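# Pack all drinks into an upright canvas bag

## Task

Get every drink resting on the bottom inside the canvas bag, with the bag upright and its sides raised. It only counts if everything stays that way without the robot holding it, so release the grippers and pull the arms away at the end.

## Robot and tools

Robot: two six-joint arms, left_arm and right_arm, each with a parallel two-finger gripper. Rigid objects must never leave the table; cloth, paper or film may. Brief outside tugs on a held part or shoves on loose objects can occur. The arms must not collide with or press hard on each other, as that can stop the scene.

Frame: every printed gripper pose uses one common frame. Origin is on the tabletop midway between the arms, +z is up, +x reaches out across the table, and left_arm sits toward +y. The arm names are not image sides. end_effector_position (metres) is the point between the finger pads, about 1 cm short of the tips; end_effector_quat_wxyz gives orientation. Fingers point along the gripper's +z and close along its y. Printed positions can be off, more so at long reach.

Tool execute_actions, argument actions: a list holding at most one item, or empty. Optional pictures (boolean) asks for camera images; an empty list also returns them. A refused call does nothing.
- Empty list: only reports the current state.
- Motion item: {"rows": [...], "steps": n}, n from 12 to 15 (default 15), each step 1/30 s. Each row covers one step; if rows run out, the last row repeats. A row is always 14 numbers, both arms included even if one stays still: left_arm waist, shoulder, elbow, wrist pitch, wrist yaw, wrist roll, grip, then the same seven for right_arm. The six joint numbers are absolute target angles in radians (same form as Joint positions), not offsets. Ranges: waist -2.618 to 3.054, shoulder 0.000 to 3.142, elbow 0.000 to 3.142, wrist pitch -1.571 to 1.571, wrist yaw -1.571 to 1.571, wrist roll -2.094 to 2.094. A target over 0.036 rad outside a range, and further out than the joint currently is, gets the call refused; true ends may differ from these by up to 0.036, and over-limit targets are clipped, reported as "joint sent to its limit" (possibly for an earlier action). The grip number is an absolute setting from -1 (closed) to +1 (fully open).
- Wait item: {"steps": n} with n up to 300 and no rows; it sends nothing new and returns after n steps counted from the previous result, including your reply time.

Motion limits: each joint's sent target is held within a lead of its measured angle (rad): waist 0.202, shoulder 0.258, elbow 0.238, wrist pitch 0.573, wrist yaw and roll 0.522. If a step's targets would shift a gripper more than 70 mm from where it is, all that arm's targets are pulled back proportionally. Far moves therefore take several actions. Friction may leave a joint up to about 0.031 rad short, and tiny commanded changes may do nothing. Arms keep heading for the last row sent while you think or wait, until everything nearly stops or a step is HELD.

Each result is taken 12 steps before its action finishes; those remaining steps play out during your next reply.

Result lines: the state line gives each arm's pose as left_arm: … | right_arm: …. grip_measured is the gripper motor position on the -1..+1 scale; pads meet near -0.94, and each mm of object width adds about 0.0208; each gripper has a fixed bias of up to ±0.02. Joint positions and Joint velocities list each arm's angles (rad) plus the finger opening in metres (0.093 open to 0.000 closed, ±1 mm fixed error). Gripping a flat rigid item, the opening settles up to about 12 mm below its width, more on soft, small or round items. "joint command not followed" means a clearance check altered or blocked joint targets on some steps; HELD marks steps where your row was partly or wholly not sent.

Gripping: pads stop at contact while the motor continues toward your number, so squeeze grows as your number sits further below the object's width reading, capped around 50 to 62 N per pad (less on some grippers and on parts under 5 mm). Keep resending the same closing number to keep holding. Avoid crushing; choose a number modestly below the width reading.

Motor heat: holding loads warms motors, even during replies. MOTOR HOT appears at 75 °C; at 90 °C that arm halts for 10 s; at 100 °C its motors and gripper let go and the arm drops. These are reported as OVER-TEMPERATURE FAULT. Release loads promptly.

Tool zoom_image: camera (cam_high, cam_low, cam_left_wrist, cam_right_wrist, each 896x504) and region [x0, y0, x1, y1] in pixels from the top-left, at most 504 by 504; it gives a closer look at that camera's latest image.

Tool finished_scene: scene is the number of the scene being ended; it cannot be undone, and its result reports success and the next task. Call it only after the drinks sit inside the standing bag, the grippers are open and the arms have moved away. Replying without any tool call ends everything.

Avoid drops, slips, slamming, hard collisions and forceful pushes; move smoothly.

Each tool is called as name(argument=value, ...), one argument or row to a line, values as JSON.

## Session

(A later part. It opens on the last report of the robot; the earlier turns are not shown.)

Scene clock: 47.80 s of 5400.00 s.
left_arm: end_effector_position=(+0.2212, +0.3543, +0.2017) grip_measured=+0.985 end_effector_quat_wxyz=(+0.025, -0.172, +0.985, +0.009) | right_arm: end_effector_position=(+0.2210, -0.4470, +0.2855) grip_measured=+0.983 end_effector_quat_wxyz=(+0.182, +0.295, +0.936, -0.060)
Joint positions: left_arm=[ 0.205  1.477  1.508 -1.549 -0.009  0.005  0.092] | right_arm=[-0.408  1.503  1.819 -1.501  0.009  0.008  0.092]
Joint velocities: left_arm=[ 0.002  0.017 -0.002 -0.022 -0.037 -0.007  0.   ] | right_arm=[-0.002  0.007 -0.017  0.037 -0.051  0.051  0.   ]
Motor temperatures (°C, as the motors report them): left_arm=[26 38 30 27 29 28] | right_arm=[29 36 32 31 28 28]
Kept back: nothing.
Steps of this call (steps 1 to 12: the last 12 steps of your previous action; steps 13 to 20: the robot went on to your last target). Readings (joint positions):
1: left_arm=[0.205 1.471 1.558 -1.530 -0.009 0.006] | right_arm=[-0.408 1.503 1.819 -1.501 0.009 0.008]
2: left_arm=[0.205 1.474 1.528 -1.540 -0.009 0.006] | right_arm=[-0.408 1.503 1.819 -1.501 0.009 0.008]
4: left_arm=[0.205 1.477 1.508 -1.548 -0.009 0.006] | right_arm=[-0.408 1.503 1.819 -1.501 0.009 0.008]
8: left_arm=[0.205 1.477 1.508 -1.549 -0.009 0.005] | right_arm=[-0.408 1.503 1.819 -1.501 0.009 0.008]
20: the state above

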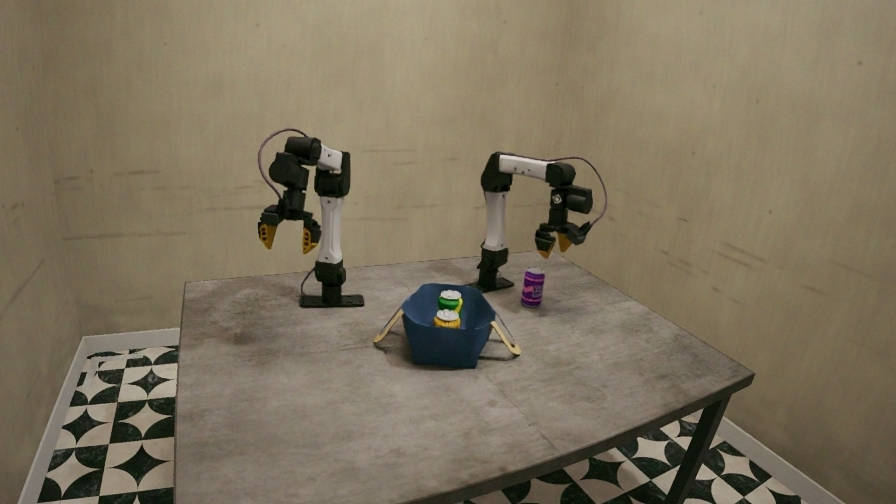

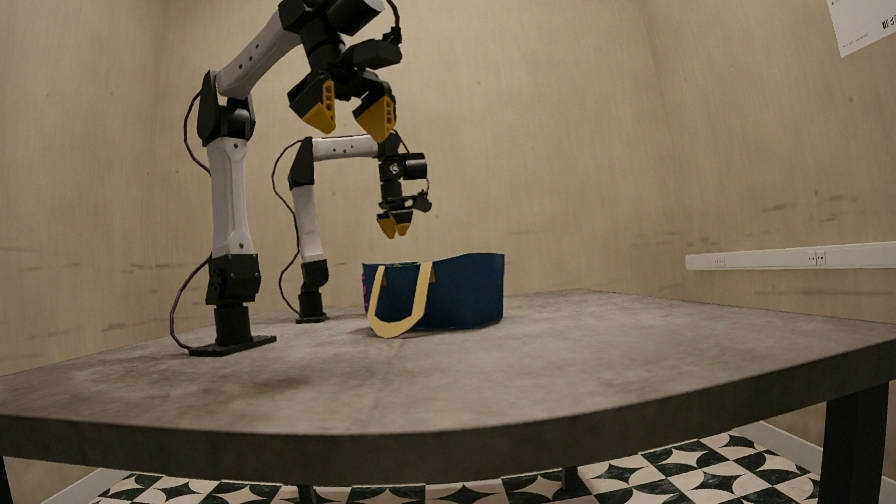

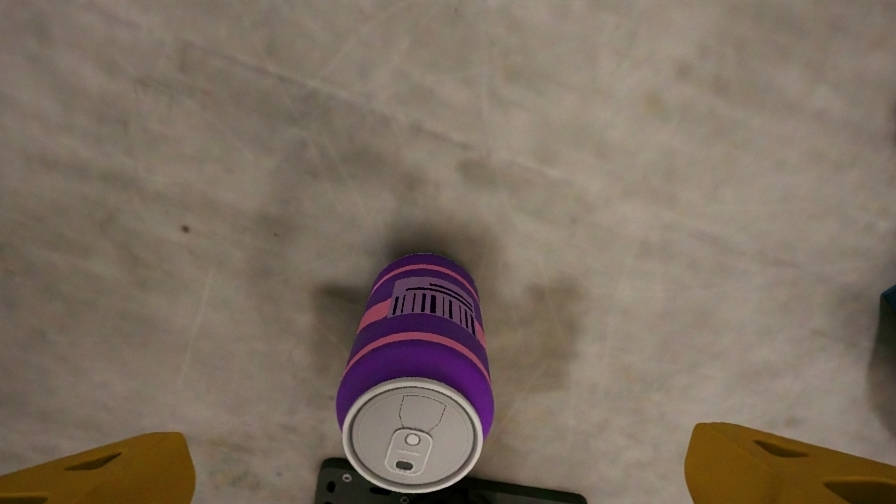

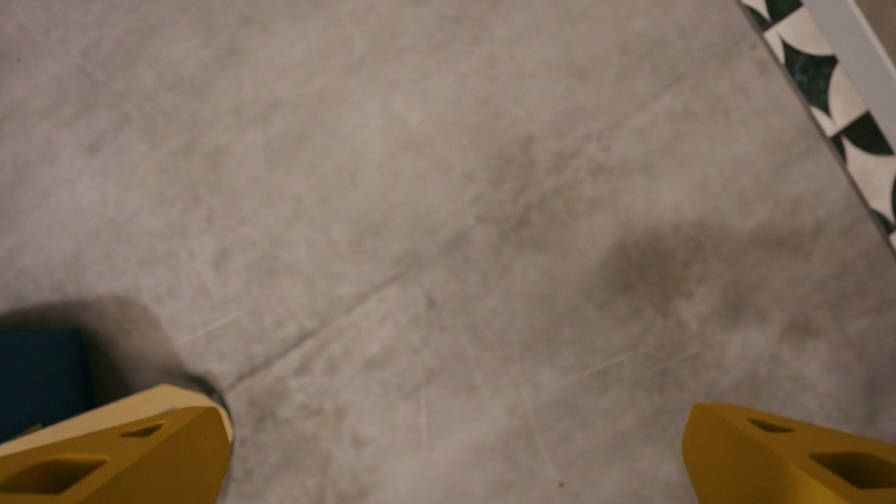

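execute_actions(
  actions=[
    {"rows":[[0.24,1.55,1.2,-1.27,0,0,1,-0.4,1.5,1.8,-1.5,0,0,1]],"steps":15},
  ],
)

execute_actions(
  actions=[
    {"steps":30},
  ],
  pictures=true,
)

Scene clock: 49.27 s of 5400.00 s.
left_arm: end_effector_position=(+0.2218, +0.3585, +0.1651) grip_measured=+0.985 end_effector_quat_wxyz=(+0.013, -0.180, +0.984, +0.006) | right_arm: end_effector_position=(+0.2210, -0.4470, +0.2855) grip_measured=+0.983 end_effector_quat_wxyz=(+0.182, +0.295, +0.936, -0.060)
Joint positions: left_arm=[ 0.221  1.48   1.363 -1.426 -0.008  0.005  0.092] | right_arm=[-0.408  1.503  1.819 -1.501  0.009  0.008  0.092]
Joint velocities: left_arm=[ 0.198  0.344 -1.897  1.077  0.007  0.007  0.   ] | right_arm=[-0.007 -0.012 -0.002  0.007  0.007 -0.022  0.   ]
Motor temperatures (°C, as the motors report them): left_arm=[26 38 30 27 29 28] | right_arm=[29 36 32 32 28 28]
Steps of this call (steps 1 to 15: the robot went on to your last target; steps 16 to 41: nothing new was sent; steps 42 to 44: the first 3 steps of this action). Readings (joint positions):
42: left_arm=[0.208 1.476 1.480 -1.517 -0.008 0.005] | right_arm=[-0.408 1.503 1.819 -1.501 0.009 0.008]
43: left_arm=[0.214 1.471 1.426 -1.467 -0.008 0.005] | right_arm=[-0.408 1.503 1.819 -1.501 0.009 0.008]
44: the state above

Scene clock: 50.27 s of 5400.00 s.
left_arm: end_effector_position=(+0.2186, +0.3604, +0.1055) grip_measured=+0.985 end_effector_quat_wxyz=(-0.036, -0.185, +0.982, -0.003) | right_arm: end_effector_position=(+0.2210, -0.4470, +0.2855) grip_measured=+0.983 end_effector_quat_wxyz=(+0.182, +0.295, +0.936, -0.060)
Joint positions: left_arm=[ 0.233  1.563  1.202 -1.282 -0.008  0.005  0.092] | right_arm=[-0.408  1.503  1.819 -1.501  0.009  0.008  0.092]
Joint velocities: left_arm=[-0.007 -0.007 -0.002  0.022  0.051 -0.066 -0.001] | right_arm=[-0.022 -0.007 -0.017  0.007  0.007  0.007 -0.002]
Motor temperatures (°C, as the motors report them): left_arm=[26 38 30 27 29 28] | right_arm=[29 36 32 32 28 28]
Kept back: nothing.
Steps of this call (steps 1 to 12: the last 12 steps of your previous action; steps 13 to 30: the robot went on to your last target). Readings (joint positions):
1: left_arm=[0.227 1.497 1.304 -1.395 -0.008 0.005] | right_arm=[-0.408 1.503 1.819 -1.501 0.009 0.008]
2: left_arm=[0.230 1.519 1.258 -1.374 -0.008 0.005] | right_arm=[-0.408 1.503 1.819 -1.501 0.009 0.008]
4: left_arm=[0.233 1.557 1.210 -1.347 -0.008 0.005] | right_arm=[-0.408 1.503 1.819 -1.501 0.009 0.008]
8: left_arm=[0.233 1.563 1.202 -1.309 -0.008 0.005] | right_arm=[-0.408 1.503 1.819 -1.501 0.009 0.008]
30: the state above
All arms were judged still, so your last target was given up. Only a new action makes them travel on or press farther. Fingers that are still opening or closing keep moving.

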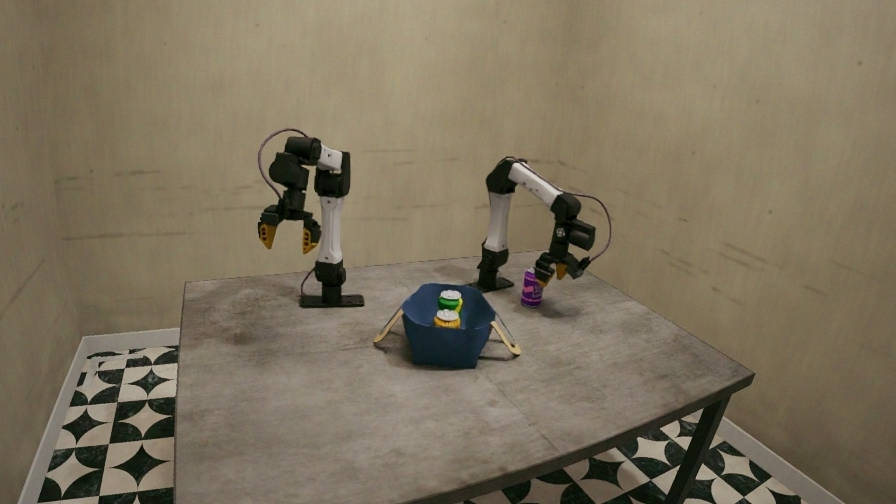

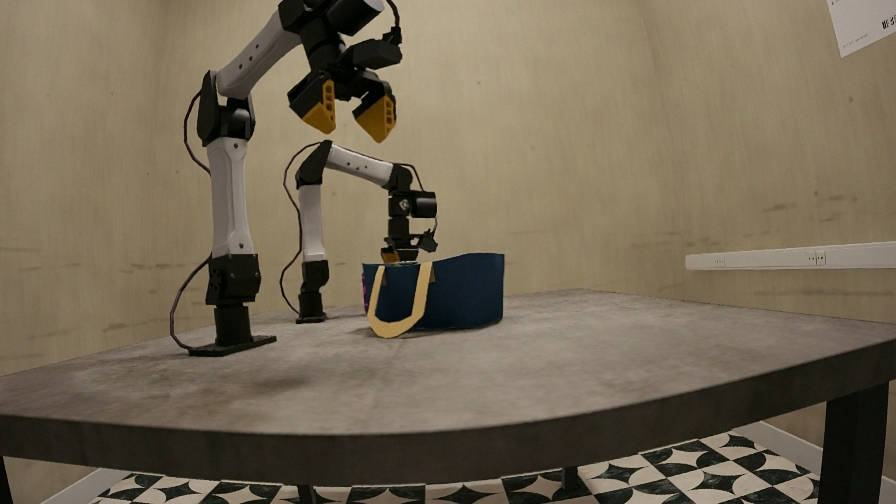

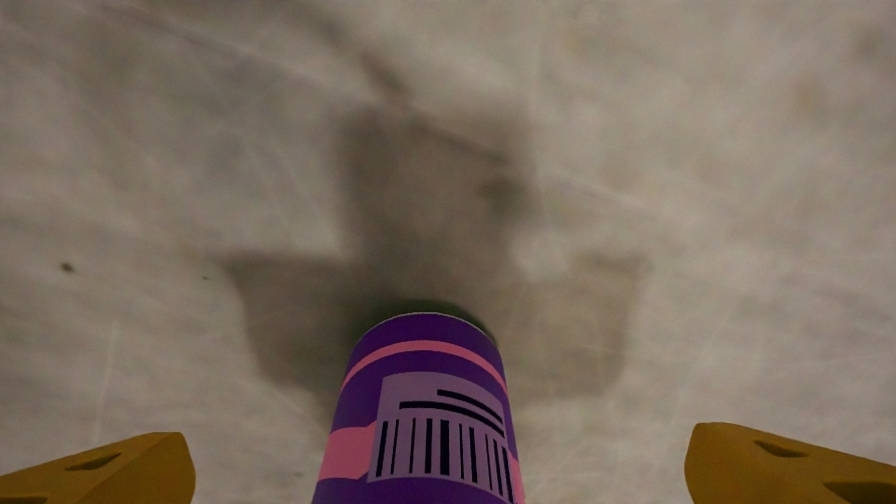

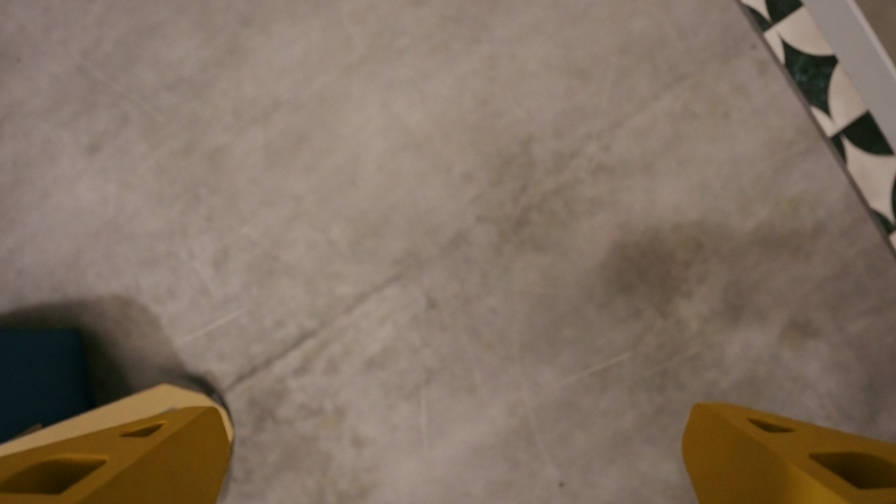

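execute_actions(
  actions=[
    {"rows":[[0.26,1.4,1.02,-1.19,0,0,1,-0.4,1.5,1.8,-1.5,0,0,1]],"steps":15},
  ],
)

execute_actions(
  actions=[
    {"steps":30},
  ],
  pictures=true,
)

Scene clock: 50.83 s of 5400.00 s.
left_arm: end_effector_position=(+0.2015, +0.3567, +0.0974) grip_measured=+0.985 end_effector_quat_wxyz=(-0.017, -0.192, +0.981, -0.000) | right_arm: end_effector_position=(+0.2210, -0.4470, +0.2855) grip_measured=+0.983 end_effector_quat_wxyz=(+0.182, +0.295, +0.936, -0.060)
Joint positions: left_arm=[ 0.246  1.465  1.08  -1.218 -0.006  0.005  0.092] | right_arm=[-0.408  1.503  1.819 -1.501  0.009  0.008  0.092]
Joint velocities: left_arm=[ 0.149 -1.023 -1.018 -0.139 -0.051 -0.037 -0.   ] | right_arm=[-0.007 -0.002  0.012  0.022  0.022 -0.037  0.001]
Motor temperatures (°C, as the motors report them): left_arm=[26 38 30 27 29 28] | right_arm=[29 36 32 32 28 28]
Steps of this call (steps 1 to 14: nothing new was sent; steps 15 to 17: the first 3 steps of this action). Readings (joint positions):
15: left_arm=[0.235 1.543 1.176 -1.253 -0.007 0.005] | right_arm=[-0.408 1.503 1.819 -1.501 0.009 0.008]
16: left_arm=[0.240 1.503 1.122 -1.218 -0.006 0.005] | right_arm=[-0.408 1.503 1.819 -1.501 0.009 0.008]
17: the state above

Scene clock: 51.83 s of 5400.00 s.
left_arm: end_effector_position=(+0.1950, +0.3556, +0.0986) grip_measured=+0.985 end_effector_quat_wxyz=(-0.002, -0.195, +0.981, +0.003) | right_arm: end_effector_position=(+0.2210, -0.4470, +0.2855) grip_measured=+0.983 end_effector_quat_wxyz=(+0.182, +0.295, +0.936, -0.060)
Joint positions: left_arm=[ 0.253  1.411  1.039 -1.202 -0.006  0.005  0.092] | right_arm=[-0.408  1.503  1.819 -1.501  0.009  0.008  0.092]
Joint velocities: left_arm=[-0.007  0.002 -0.002 -0.022 -0.007  0.066  0.   ] | right_arm=[-0.007 -0.012 -0.007 -0.007  0.066 -0.022 -0.001]
Motor temperatures (°C, as the motors report them): left_arm=[26 38 30 27 29 28] | right_arm=[29 36 32 32 28 28]
Kept back: nothing.
Steps of this call (steps 1 to 12: the last 12 steps of your previous action; steps 13 to 30: the robot went on to your last target). Readings (joint positions):
1: left_arm=[0.250 1.436 1.054 -1.225 -0.006 0.005] | right_arm=[-0.408 1.503 1.819 -1.501 0.009 0.008]
2: left_arm=[0.252 1.419 1.042 -1.229 -0.006 0.005] | right_arm=[-0.408 1.503 1.819 -1.501 0.009 0.008]
4: left_arm=[0.253 1.411 1.039 -1.226 -0.006 0.005] | right_arm=[-0.408 1.503 1.819 -1.501 0.009 0.008]
8: left_arm=[0.253 1.411 1.039 -1.210 -0.006 0.005] | right_arm=[-0.408 1.503 1.819 -1.501 0.009 0.008]
30: the state above
All arms were judged still, so your last target was given up. Only a new action makes them travel on or press farther. Fingers that are still opening or closing keep moving.

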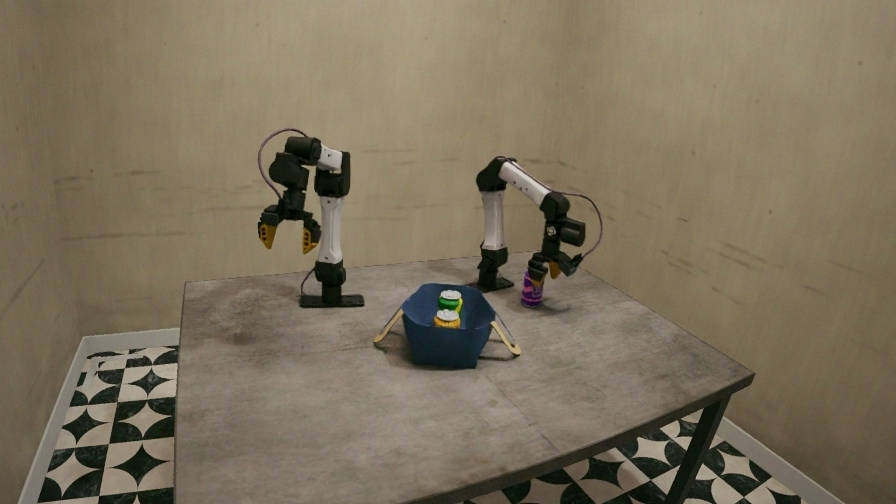

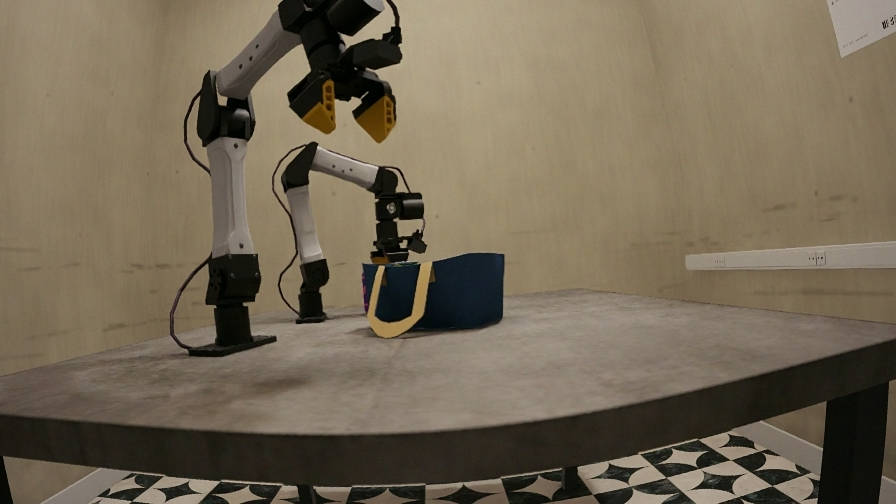

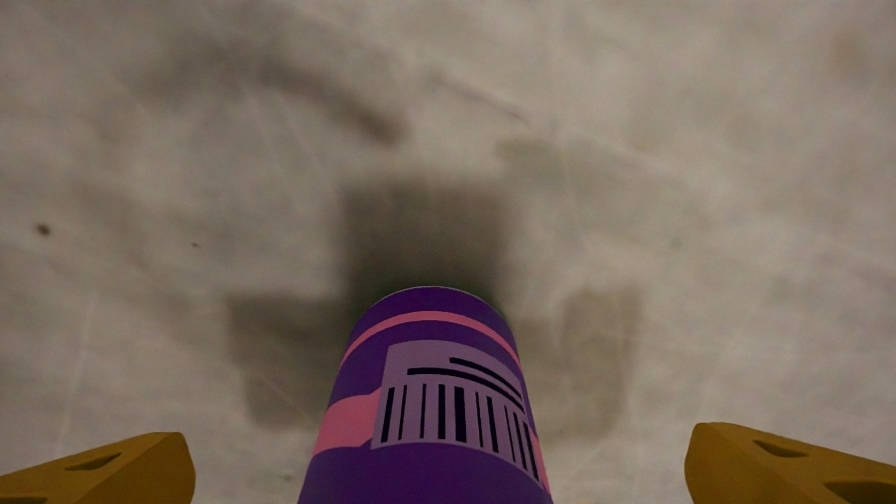

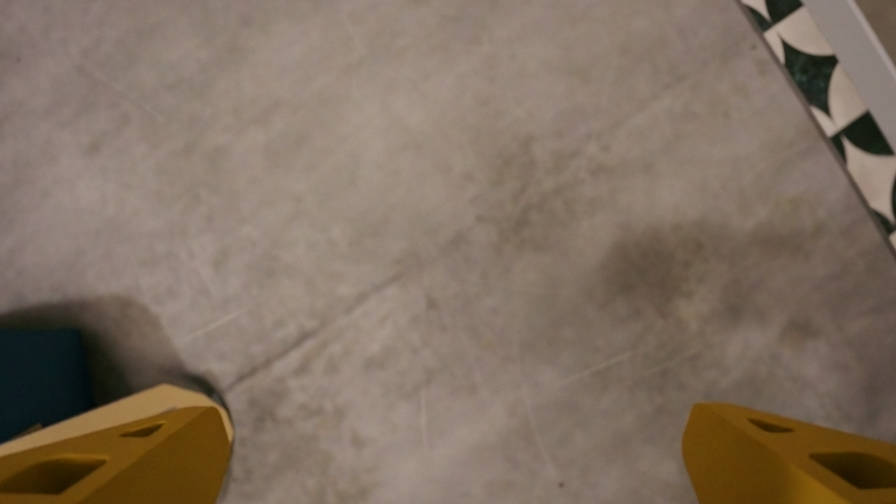

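execute_actions(
  actions=[
    {"rows":[[0.26,1.22,0.91,-1.24,0,0,1,-0.4,1.5,1.8,-1.5,0,0,1]],"steps":15},
  ],
)

execute_actions(
  actions=[
    {"steps":30},
  ],
  pictures=true,
)

Scene clock: 52.40 s of 5400.00 s.
left_arm: end_effector_position=(+0.1771, +0.3481, +0.0993) grip_measured=+0.985 end_effector_quat_wxyz=(+0.015, -0.195, +0.981, +0.006) | right_arm: end_effector_position=(+0.2210, -0.4470, +0.2855) grip_measured=+0.983 end_effector_quat_wxyz=(+0.182, +0.295, +0.936, -0.060)
Joint positions: left_arm=[ 0.253  1.299  0.954 -1.194 -0.006  0.005  0.092] | right_arm=[-0.408  1.503  1.819 -1.501  0.009  0.007  0.092]
Joint velocities: left_arm=[ 0.007 -1.316 -0.672 -0.623 -0.007 -0.051 -0.   ] | right_arm=[-0.012 -0.012  0.012  0.037  0.007  0.022  0.001]
Motor temperatures (°C, as the motors report them): left_arm=[26 37 30 27 29 28] | right_arm=[29 35 32 32 28 28]
Steps of this call (steps 1 to 14: nothing new was sent; steps 15 to 17: the first 3 steps of this action). Readings (joint positions):
15: left_arm=[0.253 1.391 1.021 -1.187 -0.006 0.005] | right_arm=[-0.408 1.503 1.819 -1.501 0.009 0.007]
16: left_arm=[0.253 1.347 0.983 -1.178 -0.006 0.005] | right_arm=[-0.408 1.503 1.819 -1.501 0.009 0.007]
17: the state above

Scene clock: 53.40 s of 5400.00 s.
left_arm: end_effector_position=(+0.1631, +0.3422, +0.1068) grip_measured=+0.985 end_effector_quat_wxyz=(+0.021, -0.195, +0.980, +0.008) | right_arm: end_effector_position=(+0.2210, -0.4470, +0.2855) grip_measured=+0.983 end_effector_quat_wxyz=(+0.182, +0.295, +0.936, -0.060)
Joint positions: left_arm=[ 0.253  1.223  0.932 -1.236 -0.006  0.005  0.092] | right_arm=[-0.408  1.503  1.819 -1.501  0.009  0.007  0.092]
Joint velocities: left_arm=[ 0.002 -0.012 -0.002  0.007  0.051 -0.022 -0.001] | right_arm=[ 0.002 -0.002 -0.022 -0.051  0.007  0.007 -0.   ]
Motor temperatures (°C, as the motors report them): left_arm=[26 37 30 27 29 28] | right_arm=[29 35 32 32 28 28]
Kept back: nothing.
Steps of this call (steps 1 to 12: the last 12 steps of your previous action; steps 13 to 30: the robot went on to your last target). Readings (joint positions):
1: left_arm=[0.253 1.261 0.939 -1.213 -0.006 0.005] | right_arm=[-0.408 1.503 1.819 -1.501 0.009 0.007]
2: left_arm=[0.253 1.237 0.933 -1.228 -0.006 0.005] | right_arm=[-0.408 1.503 1.819 -1.501 0.009 0.007]
4: left_arm=[0.253 1.223 0.932 -1.236 -0.006 0.005] | right_arm=[-0.408 1.503 1.819 -1.501 0.009 0.007]
8: left_arm=[0.253 1.223 0.932 -1.236 -0.006 0.005] | right_arm=[-0.408 1.503 1.819 -1.501 0.009 0.007]
30: the state above
All arms were judged still, so your last target was given up. Only a new action makes them travel on or press farther. Fingers that are still opening or closing keep moving.

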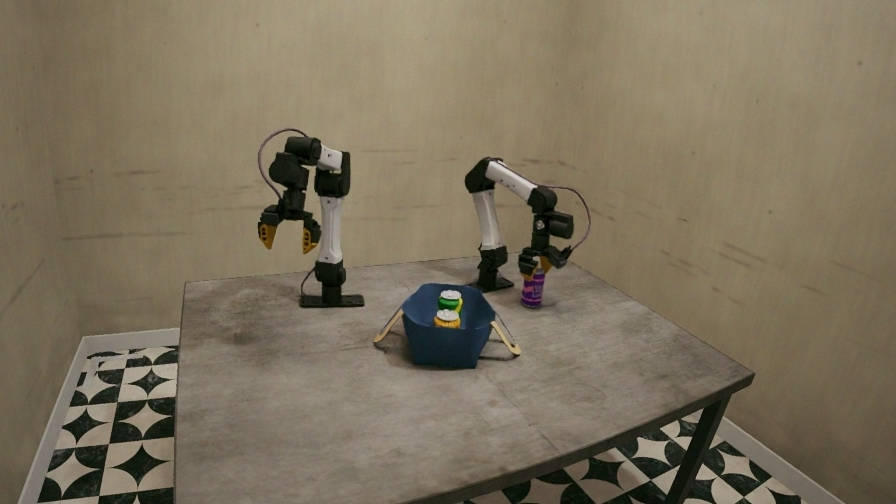

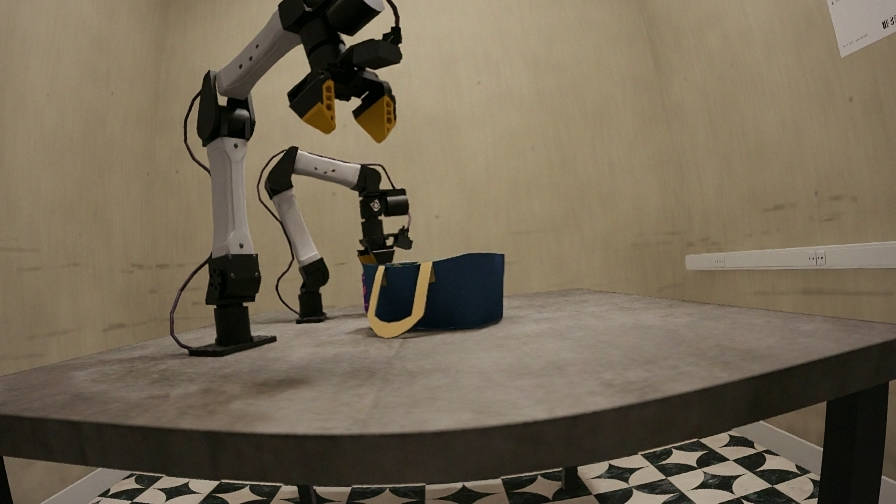

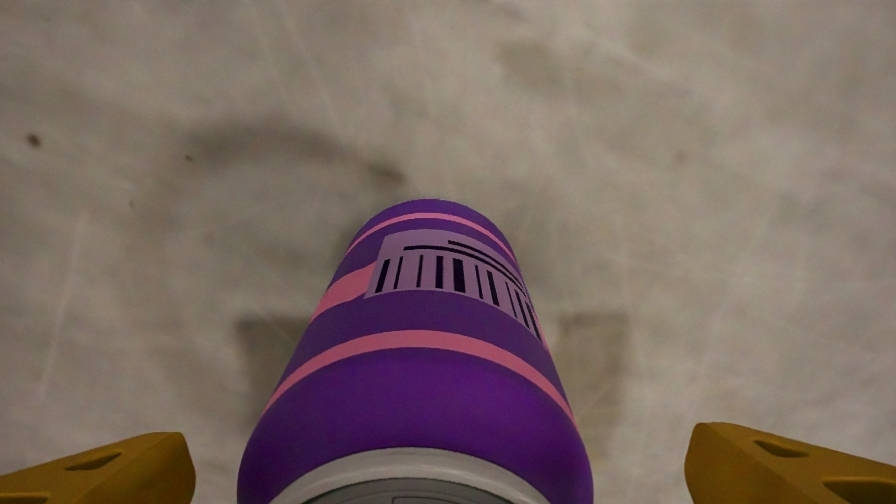

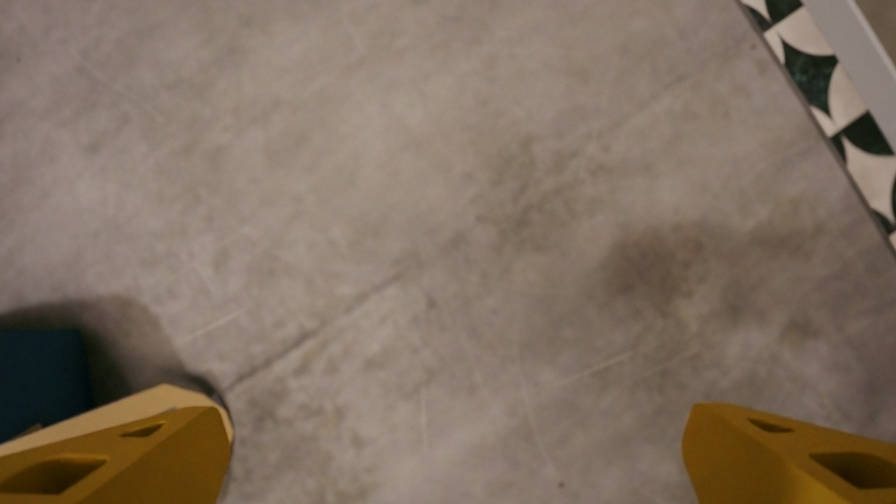

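execute_actions(
  actions=[
    {"rows":[[0.24,1.26,0.83,-1.16,0,0,1,-0.4,1.5,1.8,-1.5,0,0,1]],"steps":15},
  ],
)

execute_actions(
  actions=[
    {"steps":20},
  ],
  pictures=true,
)

Scene clock: 53.97 s of 5400.00 s.
left_arm: end_effector_position=(+0.1591, +0.3398, +0.0919) grip_measured=+0.985 end_effector_quat_wxyz=(+0.010, -0.194, +0.981, +0.005) | right_arm: end_effector_position=(+0.2210, -0.4470, +0.2855) grip_measured=+0.983 end_effector_quat_wxyz=(+0.182, +0.295, +0.936, -0.060)
Joint positions: left_arm=[ 0.25   1.231  0.879 -1.196 -0.006  0.005  0.092] | right_arm=[-0.408  1.503  1.819 -1.501  0.009  0.007  0.092]
Joint velocities: left_arm=[-0.027  0.212 -0.593  0.125 -0.022  0.022 -0.001] | right_arm=[ 0.007 -0.027 -0.007 -0.066 -0.051 -0.022 -0.   ]
Motor temperatures (°C, as the motors report them): left_arm=[26 37 30 27 29 28] | right_arm=[29 35 32 32 28 28]
Steps of this call (steps 1 to 14: nothing new was sent; steps 15 to 17: the first 3 steps of this action). Readings (joint positions):
15: left_arm=[0.252 1.223 0.922 -1.224 -0.006 0.005] | right_arm=[-0.408 1.503 1.819 -1.501 0.009 0.007]
16: left_arm=[0.251 1.225 0.901 -1.205 -0.006 0.005] | right_arm=[-0.408 1.503 1.819 -1.501 0.009 0.007]
17: the state above

Scene clock: 54.63 s of 5400.00 s.
left_arm: end_effector_position=(+0.1552, +0.3380, +0.0805) grip_measured=+0.985 end_effector_quat_wxyz=(-0.003, -0.193, +0.981, +0.003) | right_arm: end_effector_position=(+0.2210, -0.4470, +0.2855) grip_measured=+0.983 end_effector_quat_wxyz=(+0.182, +0.295, +0.936, -0.060)
Joint positions: left_arm=[ 0.248  1.247  0.844 -1.172 -0.006  0.005  0.092] | right_arm=[-0.408  1.503  1.819 -1.501  0.009  0.007  0.092]
Joint velocities: left_arm=[-0.002  0.017 -0.017  0.051 -0.022  0.037 -0.   ] | right_arm=[-0.017  0.017  0.002  0.037 -0.007  0.007 -0.001]
Motor temperatures (°C, as the motors report them): left_arm=[26 37 30 27 29 28] | right_arm=[29 35 32 32 28 28]
Kept back: nothing.
Steps of this call (steps 1 to 12: the last 12 steps of your previous action; steps 13 to 20: the robot went on to your last target). Readings (joint positions):
1: left_arm=[0.249 1.238 0.862 -1.194 -0.006 0.005] | right_arm=[-0.408 1.503 1.819 -1.501 0.009 0.007]
2: left_arm=[0.248 1.243 0.851 -1.193 -0.006 0.005] | right_arm=[-0.408 1.503 1.819 -1.501 0.009 0.007]
4: left_arm=[0.248 1.247 0.844 -1.191 -0.006 0.005] | right_arm=[-0.408 1.503 1.819 -1.501 0.009 0.007]
8: left_arm=[0.248 1.247 0.844 -1.179 -0.006 0.005] | right_arm=[-0.408 1.503 1.819 -1.501 0.009 0.007]
20: the state above

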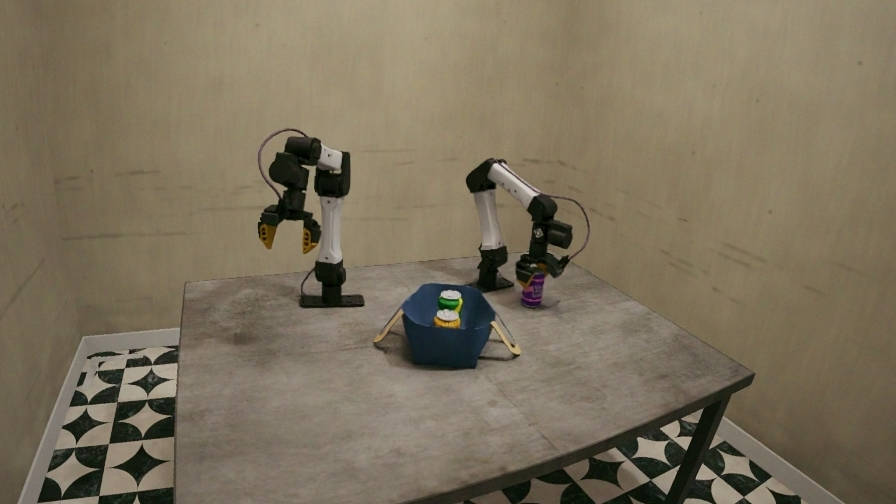

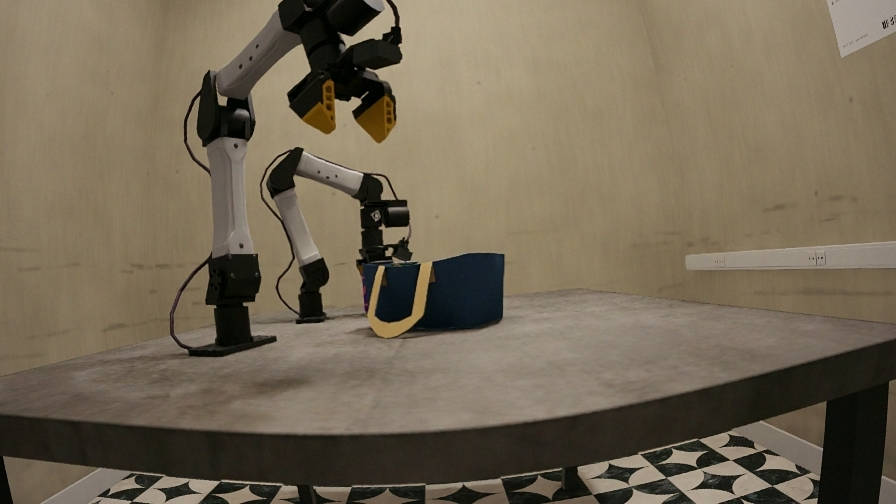

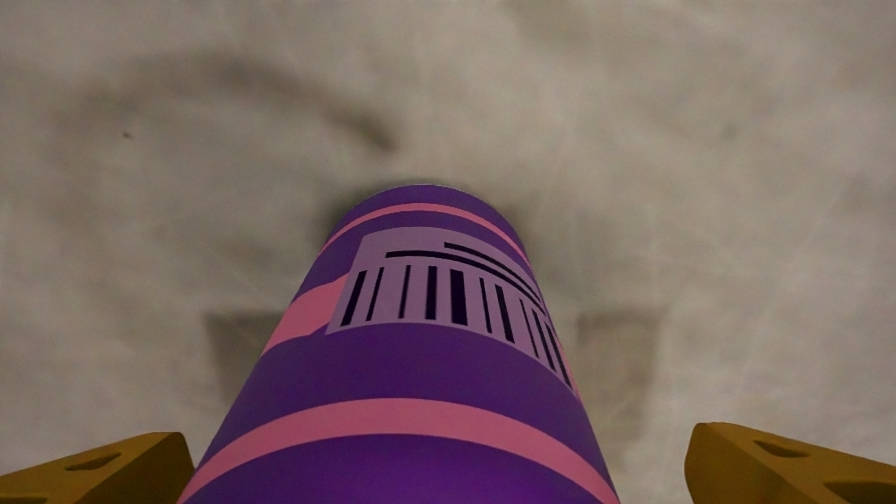

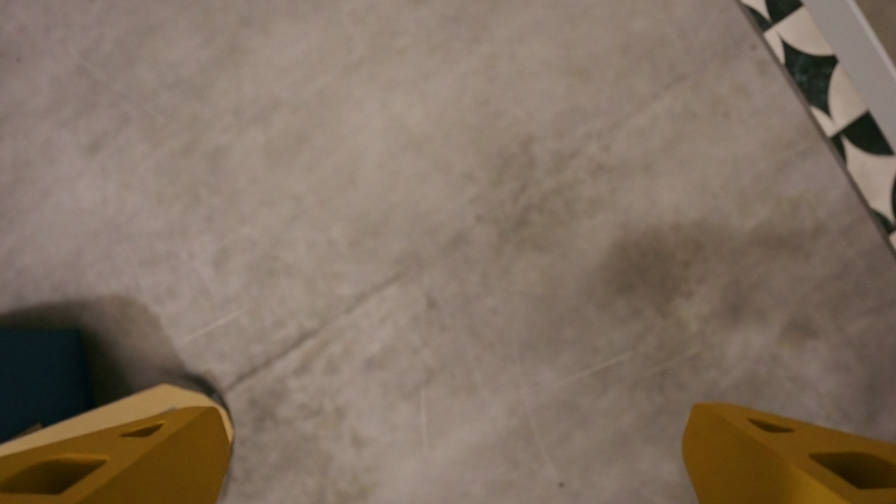

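Close. Grasp pitch ≈ -1.575.

execute_actions(
  actions=[
    {"rows":[[0.24,1.26,0.83,-1.16,0,0,0,-0.4,1.5,1.8,-1.5,0,0,1]],"steps":15},
  ],
)

execute_actions(
  actions=[
    {"steps":12},
  ],
)

execute_actions(
  actions=[
    {"rows":[[0.24,1.3,1.2,-1.45,0,0,0,-0.4,1.5,1.8,-1.5,0,0,1]],"steps":15},
  ],
)

execute_actions(
  actions=[
    {"rows":[[0.24,1.5,1.8,-1.55,0,0,0,-0.4,1.5,1.8,-1.5,0,0,1]],"steps":15},
  ],
)

execute_actions(
  actions=[
    {"steps":20},
  ],
)

execute_actions(
  actions=[
    {"rows":[[-1.057,1.6,2.0,-1.55,0,1.095,0,-0.4,1.5,1.8,-1.5,0,0,1]],"steps":15},
  ],
)

execute_actions(
  actions=[
    {"steps":50},
  ],
)

execute_actions(
  actions=[
    {"rows":[[-1.057,1.9,2.2,-1.55,0,1.095,0,-0.4,1.5,1.8,-1.5,0,0,1]],"steps":15},
  ],
)

execute_actions(
  actions=[
    {"steps":25},
  ],
  pictures=true,
)

Scene clock: 55.57 s of 5400.00 s.
left_arm: end_effector_position=(+0.1552, +0.3388, +0.0805) grip_measured=+0.275 end_effector_quat_wxyz=(-0.003, -0.194, +0.981, +0.005) | right_arm: end_effector_position=(+0.2210, -0.4470, +0.2855) grip_measured=+0.983 end_effector_quat_wxyz=(+0.182, +0.295, +0.936, -0.060)
Joint positions: left_arm=[ 0.248  1.247  0.844 -1.171 -0.011  0.005  0.058] | right_arm=[-0.408  1.503  1.819 -1.501  0.009  0.007  0.092]
Joint velocities: left_arm=[-0.027 -0.007 -0.002  0.066  0.212  0.051 -0.398] | right_arm=[-0.017 -0.002  0.002  0.007 -0.007  0.037 -0.   ]
Motor temperatures (°C, as the motors report them): left_arm=[26 37 30 27 29 28] | right_arm=[29 35 32 32 28 28]
Steps of this call (steps 1 to 15: the robot went on to your last target; steps 16 to 25: nothing new was sent; steps 26 to 28: the first 3 steps of this action). Readings (joint positions):
26: left_arm=[0.248 1.247 0.844 -1.172 -0.006 0.005] | right_arm=[-0.408 1.503 1.819 -1.501 0.009 0.007]
27: left_arm=[0.248 1.247 0.844 -1.172 -0.009 0.005] | right_arm=[-0.408 1.503 1.819 -1.501 0.009 0.007]
28: the state above

Scene clock: 55.97 s of 5400.00 s.
left_arm: end_effector_position=(+0.1556, +0.3382, +0.0805) grip_measured=+0.249 end_effector_quat_wxyz=(-0.002, -0.193, +0.981, +0.004) | right_arm: end_effector_position=(+0.2210, -0.4470, +0.2855) grip_measured=+0.983 end_effector_quat_wxyz=(+0.182, +0.295, +0.936, -0.060)
Joint positions: left_arm=[ 0.247  1.247  0.844 -1.17  -0.009  0.005  0.057] | right_arm=[-0.408  1.503  1.819 -1.501  0.009  0.007  0.092]
Joint velocities: left_arm=[ 0.012 -0.007 -0.012  0.037 -0.022 -0.037 -0.   ] | right_arm=[ 0.017  0.002  0.007  0.022 -0.007  0.007 -0.001]
Motor temperatures (°C, as the motors report them): left_arm=[26 37 30 27 29 28] | right_arm=[29 35 32 32 28 28]
Kept back: nothing.
Steps of this call (steps 1 to 12: the last 12 steps of your previous action). Readings (joint positions):
1: left_arm=[0.247 1.247 0.844 -1.170 -0.009 0.005] | right_arm=[-0.408 1.503 1.819 -1.501 0.009 0.007]
2: left_arm=[0.247 1.247 0.844 -1.170 -0.009 0.005] | right_arm=[-0.408 1.503 1.819 -1.501 0.009 0.007]
4: left_arm=[0.247 1.247 0.844 -1.170 -0.009 0.005] | right_arm=[-0.408 1.503 1.819 -1.501 0.009 0.007]
8: left_arm=[0.247 1.247 0.844 -1.170 -0.009 0.005] | right_arm=[-0.408 1.503 1.819 -1.501 0.009 0.007]
12: the state above

Scene clock: 56.07 s of 5400.00 s.
left_arm: end_effector_position=(+0.1591, +0.3396, +0.1124) grip_measured=+0.249 end_effector_quat_wxyz=(-0.027, -0.192, +0.981, -0.001) | right_arm: end_effector_position=(+0.2210, -0.4470, +0.2855) grip_measured=+0.983 end_effector_quat_wxyz=(+0.182, +0.295, +0.936, -0.060)
Joint positions: left_arm=[ 0.247  1.298  1.005 -1.331 -0.009  0.005  0.057] | right_arm=[-0.408  1.503  1.819 -1.501  0.009  0.007  0.092]
Joint velocities: left_arm=[-0.012  0.33   1.995 -1.209 -0.007 -0.022  0.   ] | right_arm=[-0.012  0.002  0.002  0.007  0.051 -0.037  0.001]
Motor temperatures (°C, as the motors report them): left_arm=[26 37 30 27 29 28] | right_arm=[29 35 32 32 28 28]
Steps of this call (steps 1 to 3: the first 3 steps of this action). Readings (joint positions):
1: left_arm=[0.247 1.257 0.872 -1.203 -0.009 0.005] | right_arm=[-0.408 1.503 1.819 -1.501 0.009 0.007]
2: left_arm=[0.247 1.283 0.937 -1.279 -0.009 0.005] | right_arm=[-0.408 1.503 1.819 -1.501 0.009 0.007]
3: the state above

Scene clock: 56.57 s of 5400.00 s.
left_arm: end_effector_position=(+0.1907, +0.3527, +0.1773) grip_measured=+0.249 end_effector_quat_wxyz=(-0.021, -0.193, +0.981, +0.000) | right_arm: end_effector_position=(+0.2210, -0.4470, +0.2855) grip_measured=+0.983 end_effector_quat_wxyz=(+0.182, +0.295, +0.936, -0.060)
Joint positions: left_arm=[ 0.247  1.434  1.371 -1.549 -0.009  0.005  0.057] | right_arm=[-0.408  1.503  1.819 -1.501  0.009  0.007  0.092]
Joint velocities: left_arm=[-0.017  1.438  2.078 -0.344  0.022 -0.007 -0.   ] | right_arm=[ 0.002  0.002 -0.007 -0.095 -0.066  0.022 -0.   ]
Motor temperatures (°C, as the motors report them): left_arm=[26 37 30 27 29 28] | right_arm=[29 35 32 32 28 28]
Steps of this call (steps 1 to 12: the last 12 steps of your previous action; steps 13 to 15: the first 3 steps of this action). Readings (joint positions):
13: left_arm=[0.247 1.328 1.223 -1.461 -0.009 0.005] | right_arm=[-0.408 1.503 1.819 -1.501 0.009 0.007]
14: left_arm=[0.247 1.383 1.298 -1.524 -0.009 0.005] | right_arm=[-0.408 1.503 1.819 -1.501 0.009 0.007]
15: the state above

Scene clock: 57.23 s of 5400.00 s.
left_arm: end_effector_position=(+0.2554, +0.3794, +0.2717) grip_measured=+0.249 end_effector_quat_wxyz=(+0.146, -0.191, +0.970, +0.034) | right_arm: end_effector_position=(+0.2210, -0.4470, +0.2855) grip_measured=+0.983 end_effector_quat_wxyz=(+0.182, +0.295, +0.936, -0.060)
Joint positions: left_arm=[ 0.247  1.503  1.788 -1.555 -0.008  0.005  0.057] | right_arm=[-0.408  1.503  1.819 -1.501  0.009  0.007  0.092]
Joint velocities: left_arm=[-0.007  0.027  0.012  0.007 -0.007  0.007 -0.   ] | right_arm=[-0.002  0.002  0.002 -0.022 -0.037 -0.022  0.001]
Motor temperatures (°C, as the motors report them): left_arm=[26 37 31 27 29 28] | right_arm=[29 35 32 32 28 28]
Kept back: nothing.
Steps of this call (steps 1 to 12: the last 12 steps of your previous action; steps 13 to 20: the robot went on to your last target). Readings (joint positions):
1: left_arm=[0.247 1.476 1.442 -1.553 -0.009 0.005] | right_arm=[-0.408 1.503 1.819 -1.501 0.009 0.007]
2: left_arm=[0.247 1.506 1.513 -1.549 -0.008 0.005] | right_arm=[-0.408 1.503 1.819 -1.501 0.009 0.007]
4: left_arm=[0.247 1.533 1.652 -1.536 -0.008 0.005] | right_arm=[-0.408 1.503 1.819 -1.501 0.009 0.007]
8: left_arm=[0.247 1.509 1.784 -1.505 -0.008 0.005] | right_arm=[-0.408 1.503 1.819 -1.501 0.009 0.007]
20: the state above

Scene clock: 57.33 s of 5400.00 s.
left_arm: end_effector_position=(+0.2937, +0.3545, +0.2929) grip_measured=+0.250 end_effector_quat_wxyz=(+0.176, +0.003, +0.982, +0.072) | right_arm: end_effector_position=(+0.2210, -0.4470, +0.2855) grip_measured=+0.983 end_effector_quat_wxyz=(+0.182, +0.295, +0.936, -0.060)
Joint positions: left_arm=[ 0.107  1.573  1.923 -1.541 -0.049  0.268  0.057] | right_arm=[-0.408  1.503  1.819 -1.501  0.009  0.007  0.092]
Joint velocities: left_arm=[-1.937  0.632  1.121  0.696  0.007  2.85  -0.001] | right_arm=[-0.017  0.002  0.007  0.037 -0.066  0.037 -0.001]
Motor temperatures (°C, as the motors report them): left_arm=[26 37 31 27 29 28] | right_arm=[29 35 32 32 28 28]
Steps of this call (steps 1 to 3: the first 3 steps of this action). Readings (joint positions):
1: left_arm=[0.224 1.516 1.813 -1.555 -0.023 0.073] | right_arm=[-0.408 1.503 1.819 -1.501 0.009 0.007]
2: left_arm=[0.172 1.547 1.873 -1.552 -0.047 0.171] | right_arm=[-0.408 1.503 1.819 -1.501 0.009 0.007]
3: the state above

Scene clock: 59.00 s of 5400.00 s.
left_arm: end_effector_position=(+0.1842, +0.0045, +0.2929) grip_measured=+0.250 end_effector_quat_wxyz=(+0.184, +0.829, +0.528, +0.011) | right_arm: end_effector_position=(+0.2210, -0.4470, +0.2855) grip_measured=+0.983 end_effector_quat_wxyz=(+0.182, +0.295, +0.936, -0.060)
Joint positions: left_arm=[-1.063  1.615  1.97  -1.555  0.01   1.089  0.057] | right_arm=[-0.408  1.503  1.819 -1.501  0.009  0.007  0.092]
Joint velocities: left_arm=[-0.012  0.012 -0.002  0.007  0.051 -0.037 -0.   ] | right_arm=[-0.012  0.007  0.017  0.022 -0.081  0.037  0.001]
Motor temperatures (°C, as the motors report them): left_arm=[26 37 31 27 29 28] | right_arm=[29 35 32 32 28 28]
Kept back: nothing.
Steps of this call (steps 1 to 12: the last 12 steps of your previous action; steps 13 to 45: the robot went on to your last target; steps 46 to 50: nothing new was sent). Readings (joint positions):
1: left_arm=[0.038 1.590 1.951 -1.523 -0.046 0.366] | right_arm=[-0.408 1.503 1.819 -1.501 0.009 0.007]
2: left_arm=[-0.032 1.599 1.965 -1.510 -0.041 0.463] | right_arm=[-0.408 1.503 1.819 -1.501 0.009 0.007]
4: left_arm=[-0.176 1.608 1.970 -1.506 -0.031 0.659] | right_arm=[-0.408 1.503 1.819 -1.501 0.009 0.007]
8: left_arm=[-0.468 1.615 1.970 -1.525 -0.016 0.914] | right_arm=[-0.408 1.503 1.819 -1.501 0.009 0.007]
50: the state above
All arms were judged still, so your last target was given up. Only a new action makes them travel on or press farther. Fingers that are still opening or closing keep moving.

Scene clock: 59.10 s of 5400.00 s.
left_arm: end_effector_position=(+0.2109, -0.0297, +0.3001) grip_measured=+0.250 end_effector_quat_wxyz=(+0.209, +0.825, +0.525, +0.014) | right_arm: end_effector_position=(+0.2210, -0.4470, +0.2855) grip_measured=+0.983 end_effector_quat_wxyz=(+0.182, +0.295, +0.936, -0.060)
Joint positions: left_arm=[-1.063  1.757  2.145 -1.538  0.008  1.09   0.057] | right_arm=[-0.408  1.503  1.819 -1.501  0.009  0.007  0.092]
Joint velocities: left_arm=[ 0.002  1.57   1.277  0.564 -0.007 -0.007 -0.   ] | right_arm=[-0.002  0.007 -0.007  0.037  0.022 -0.007  0.   ]
Motor temperatures (°C, as the motors report them): left_arm=[26 37 31 27 29 28] | right_arm=[29 35 32 32 28 28]
Steps of this call (steps 1 to 3: the first 3 steps of this action). Readings (joint positions):
1: left_arm=[-1.063 1.642 2.004 -1.556 0.010 1.090] | right_arm=[-0.408 1.503 1.819 -1.501 0.009 0.007]
2: left_arm=[-1.063 1.700 2.087 -1.553 0.010 1.090] | right_arm=[-0.408 1.503 1.819 -1.501 0.009 0.007]
3: the state above

Scene clock: 59.93 s of 5400.00 s.
left_arm: end_effector_position=(+0.2275, -0.0515, +0.2451) grip_measured=+0.250 end_effector_quat_wxyz=(+0.132, +0.836, +0.532, +0.007) | right_arm: end_effector_position=(+0.2210, -0.4470, +0.2855) grip_measured=+0.983 end_effector_quat_wxyz=(+0.182, +0.295, +0.936, -0.060)
Joint positions: left_arm=[-1.063  1.931  2.181 -1.555  0.008  1.09   0.057] | right_arm=[-0.408  1.503  1.819 -1.501  0.009  0.007  0.092]
Joint velocities: left_arm=[ 0.012 -0.017 -0.007  0.007  0.007 -0.022 -0.002] | right_arm=[ 0.007 -0.002 -0.037 -0.007  0.022 -0.037 -0.   ]
Motor temperatures (°C, as the motors report them): left_arm=[26 37 31 27 29 28] | right_arm=[29 35 32 32 28 28]
Kept back: nothing.
Steps of this call (steps 1 to 12: the last 12 steps of your previous action; steps 13 to 25: the robot went on to your last target). Readings (joint positions):
1: left_arm=[-1.063 1.805 2.173 -1.520 0.008 1.090] | right_arm=[-0.408 1.503 1.819 -1.501 0.009 0.007]
2: left_arm=[-1.063 1.845 2.181 -1.507 0.008 1.090] | right_arm=[-0.408 1.503 1.819 -1.501 0.009 0.007]
4: left_arm=[-1.063 1.911 2.181 -1.513 0.008 1.090] | right_arm=[-0.408 1.503 1.819 -1.501 0.009 0.007]
8: left_arm=[-1.063 1.955 2.181 -1.543 0.008 1.090] | right_arm=[-0.408 1.503 1.819 -1.501 0.009 0.007]
25: the state above

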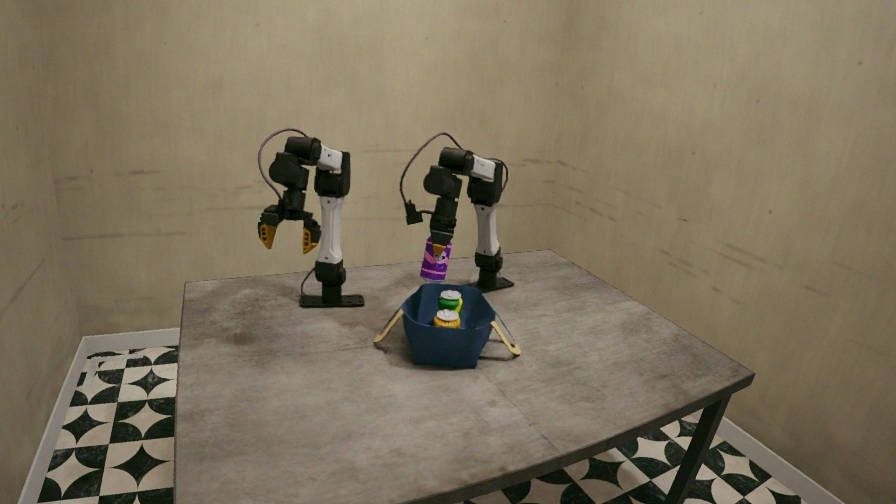

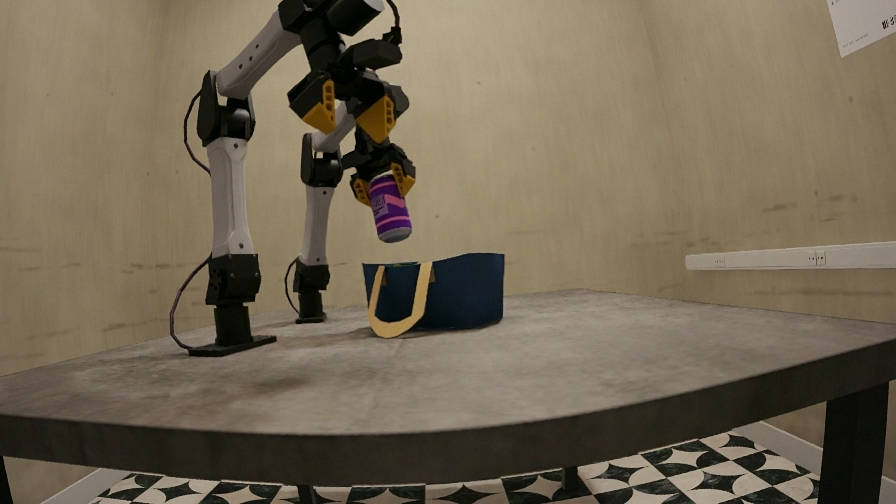

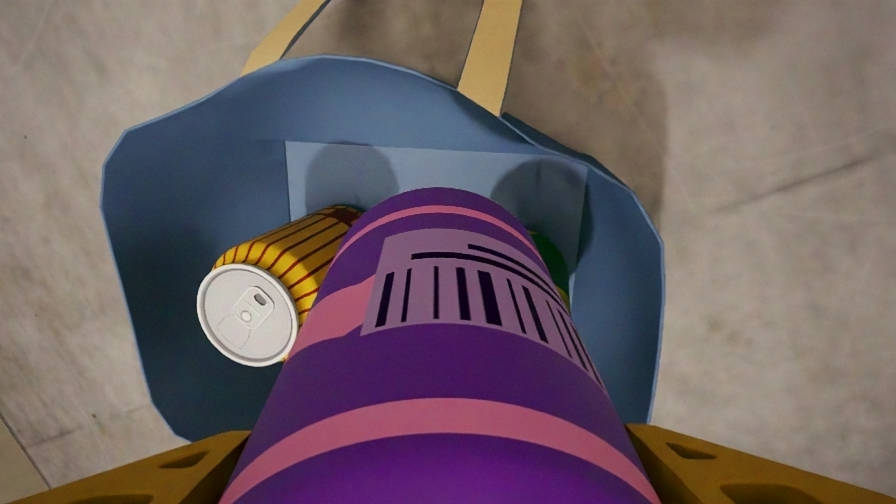

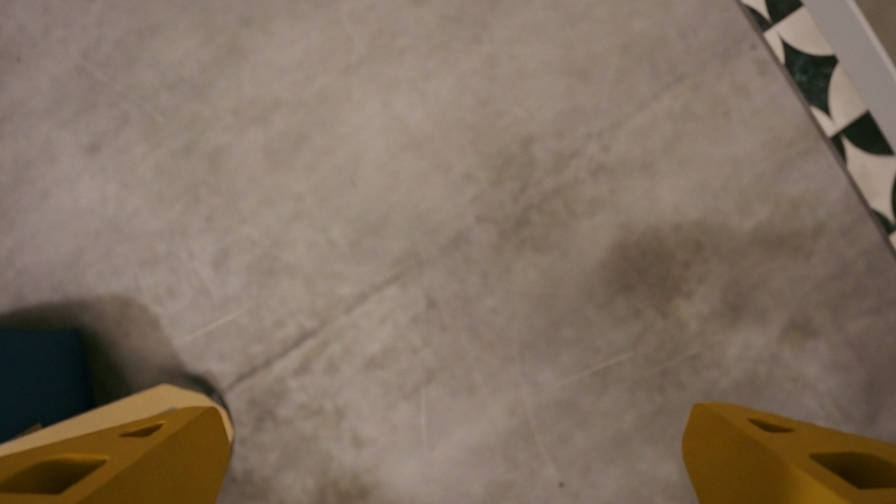

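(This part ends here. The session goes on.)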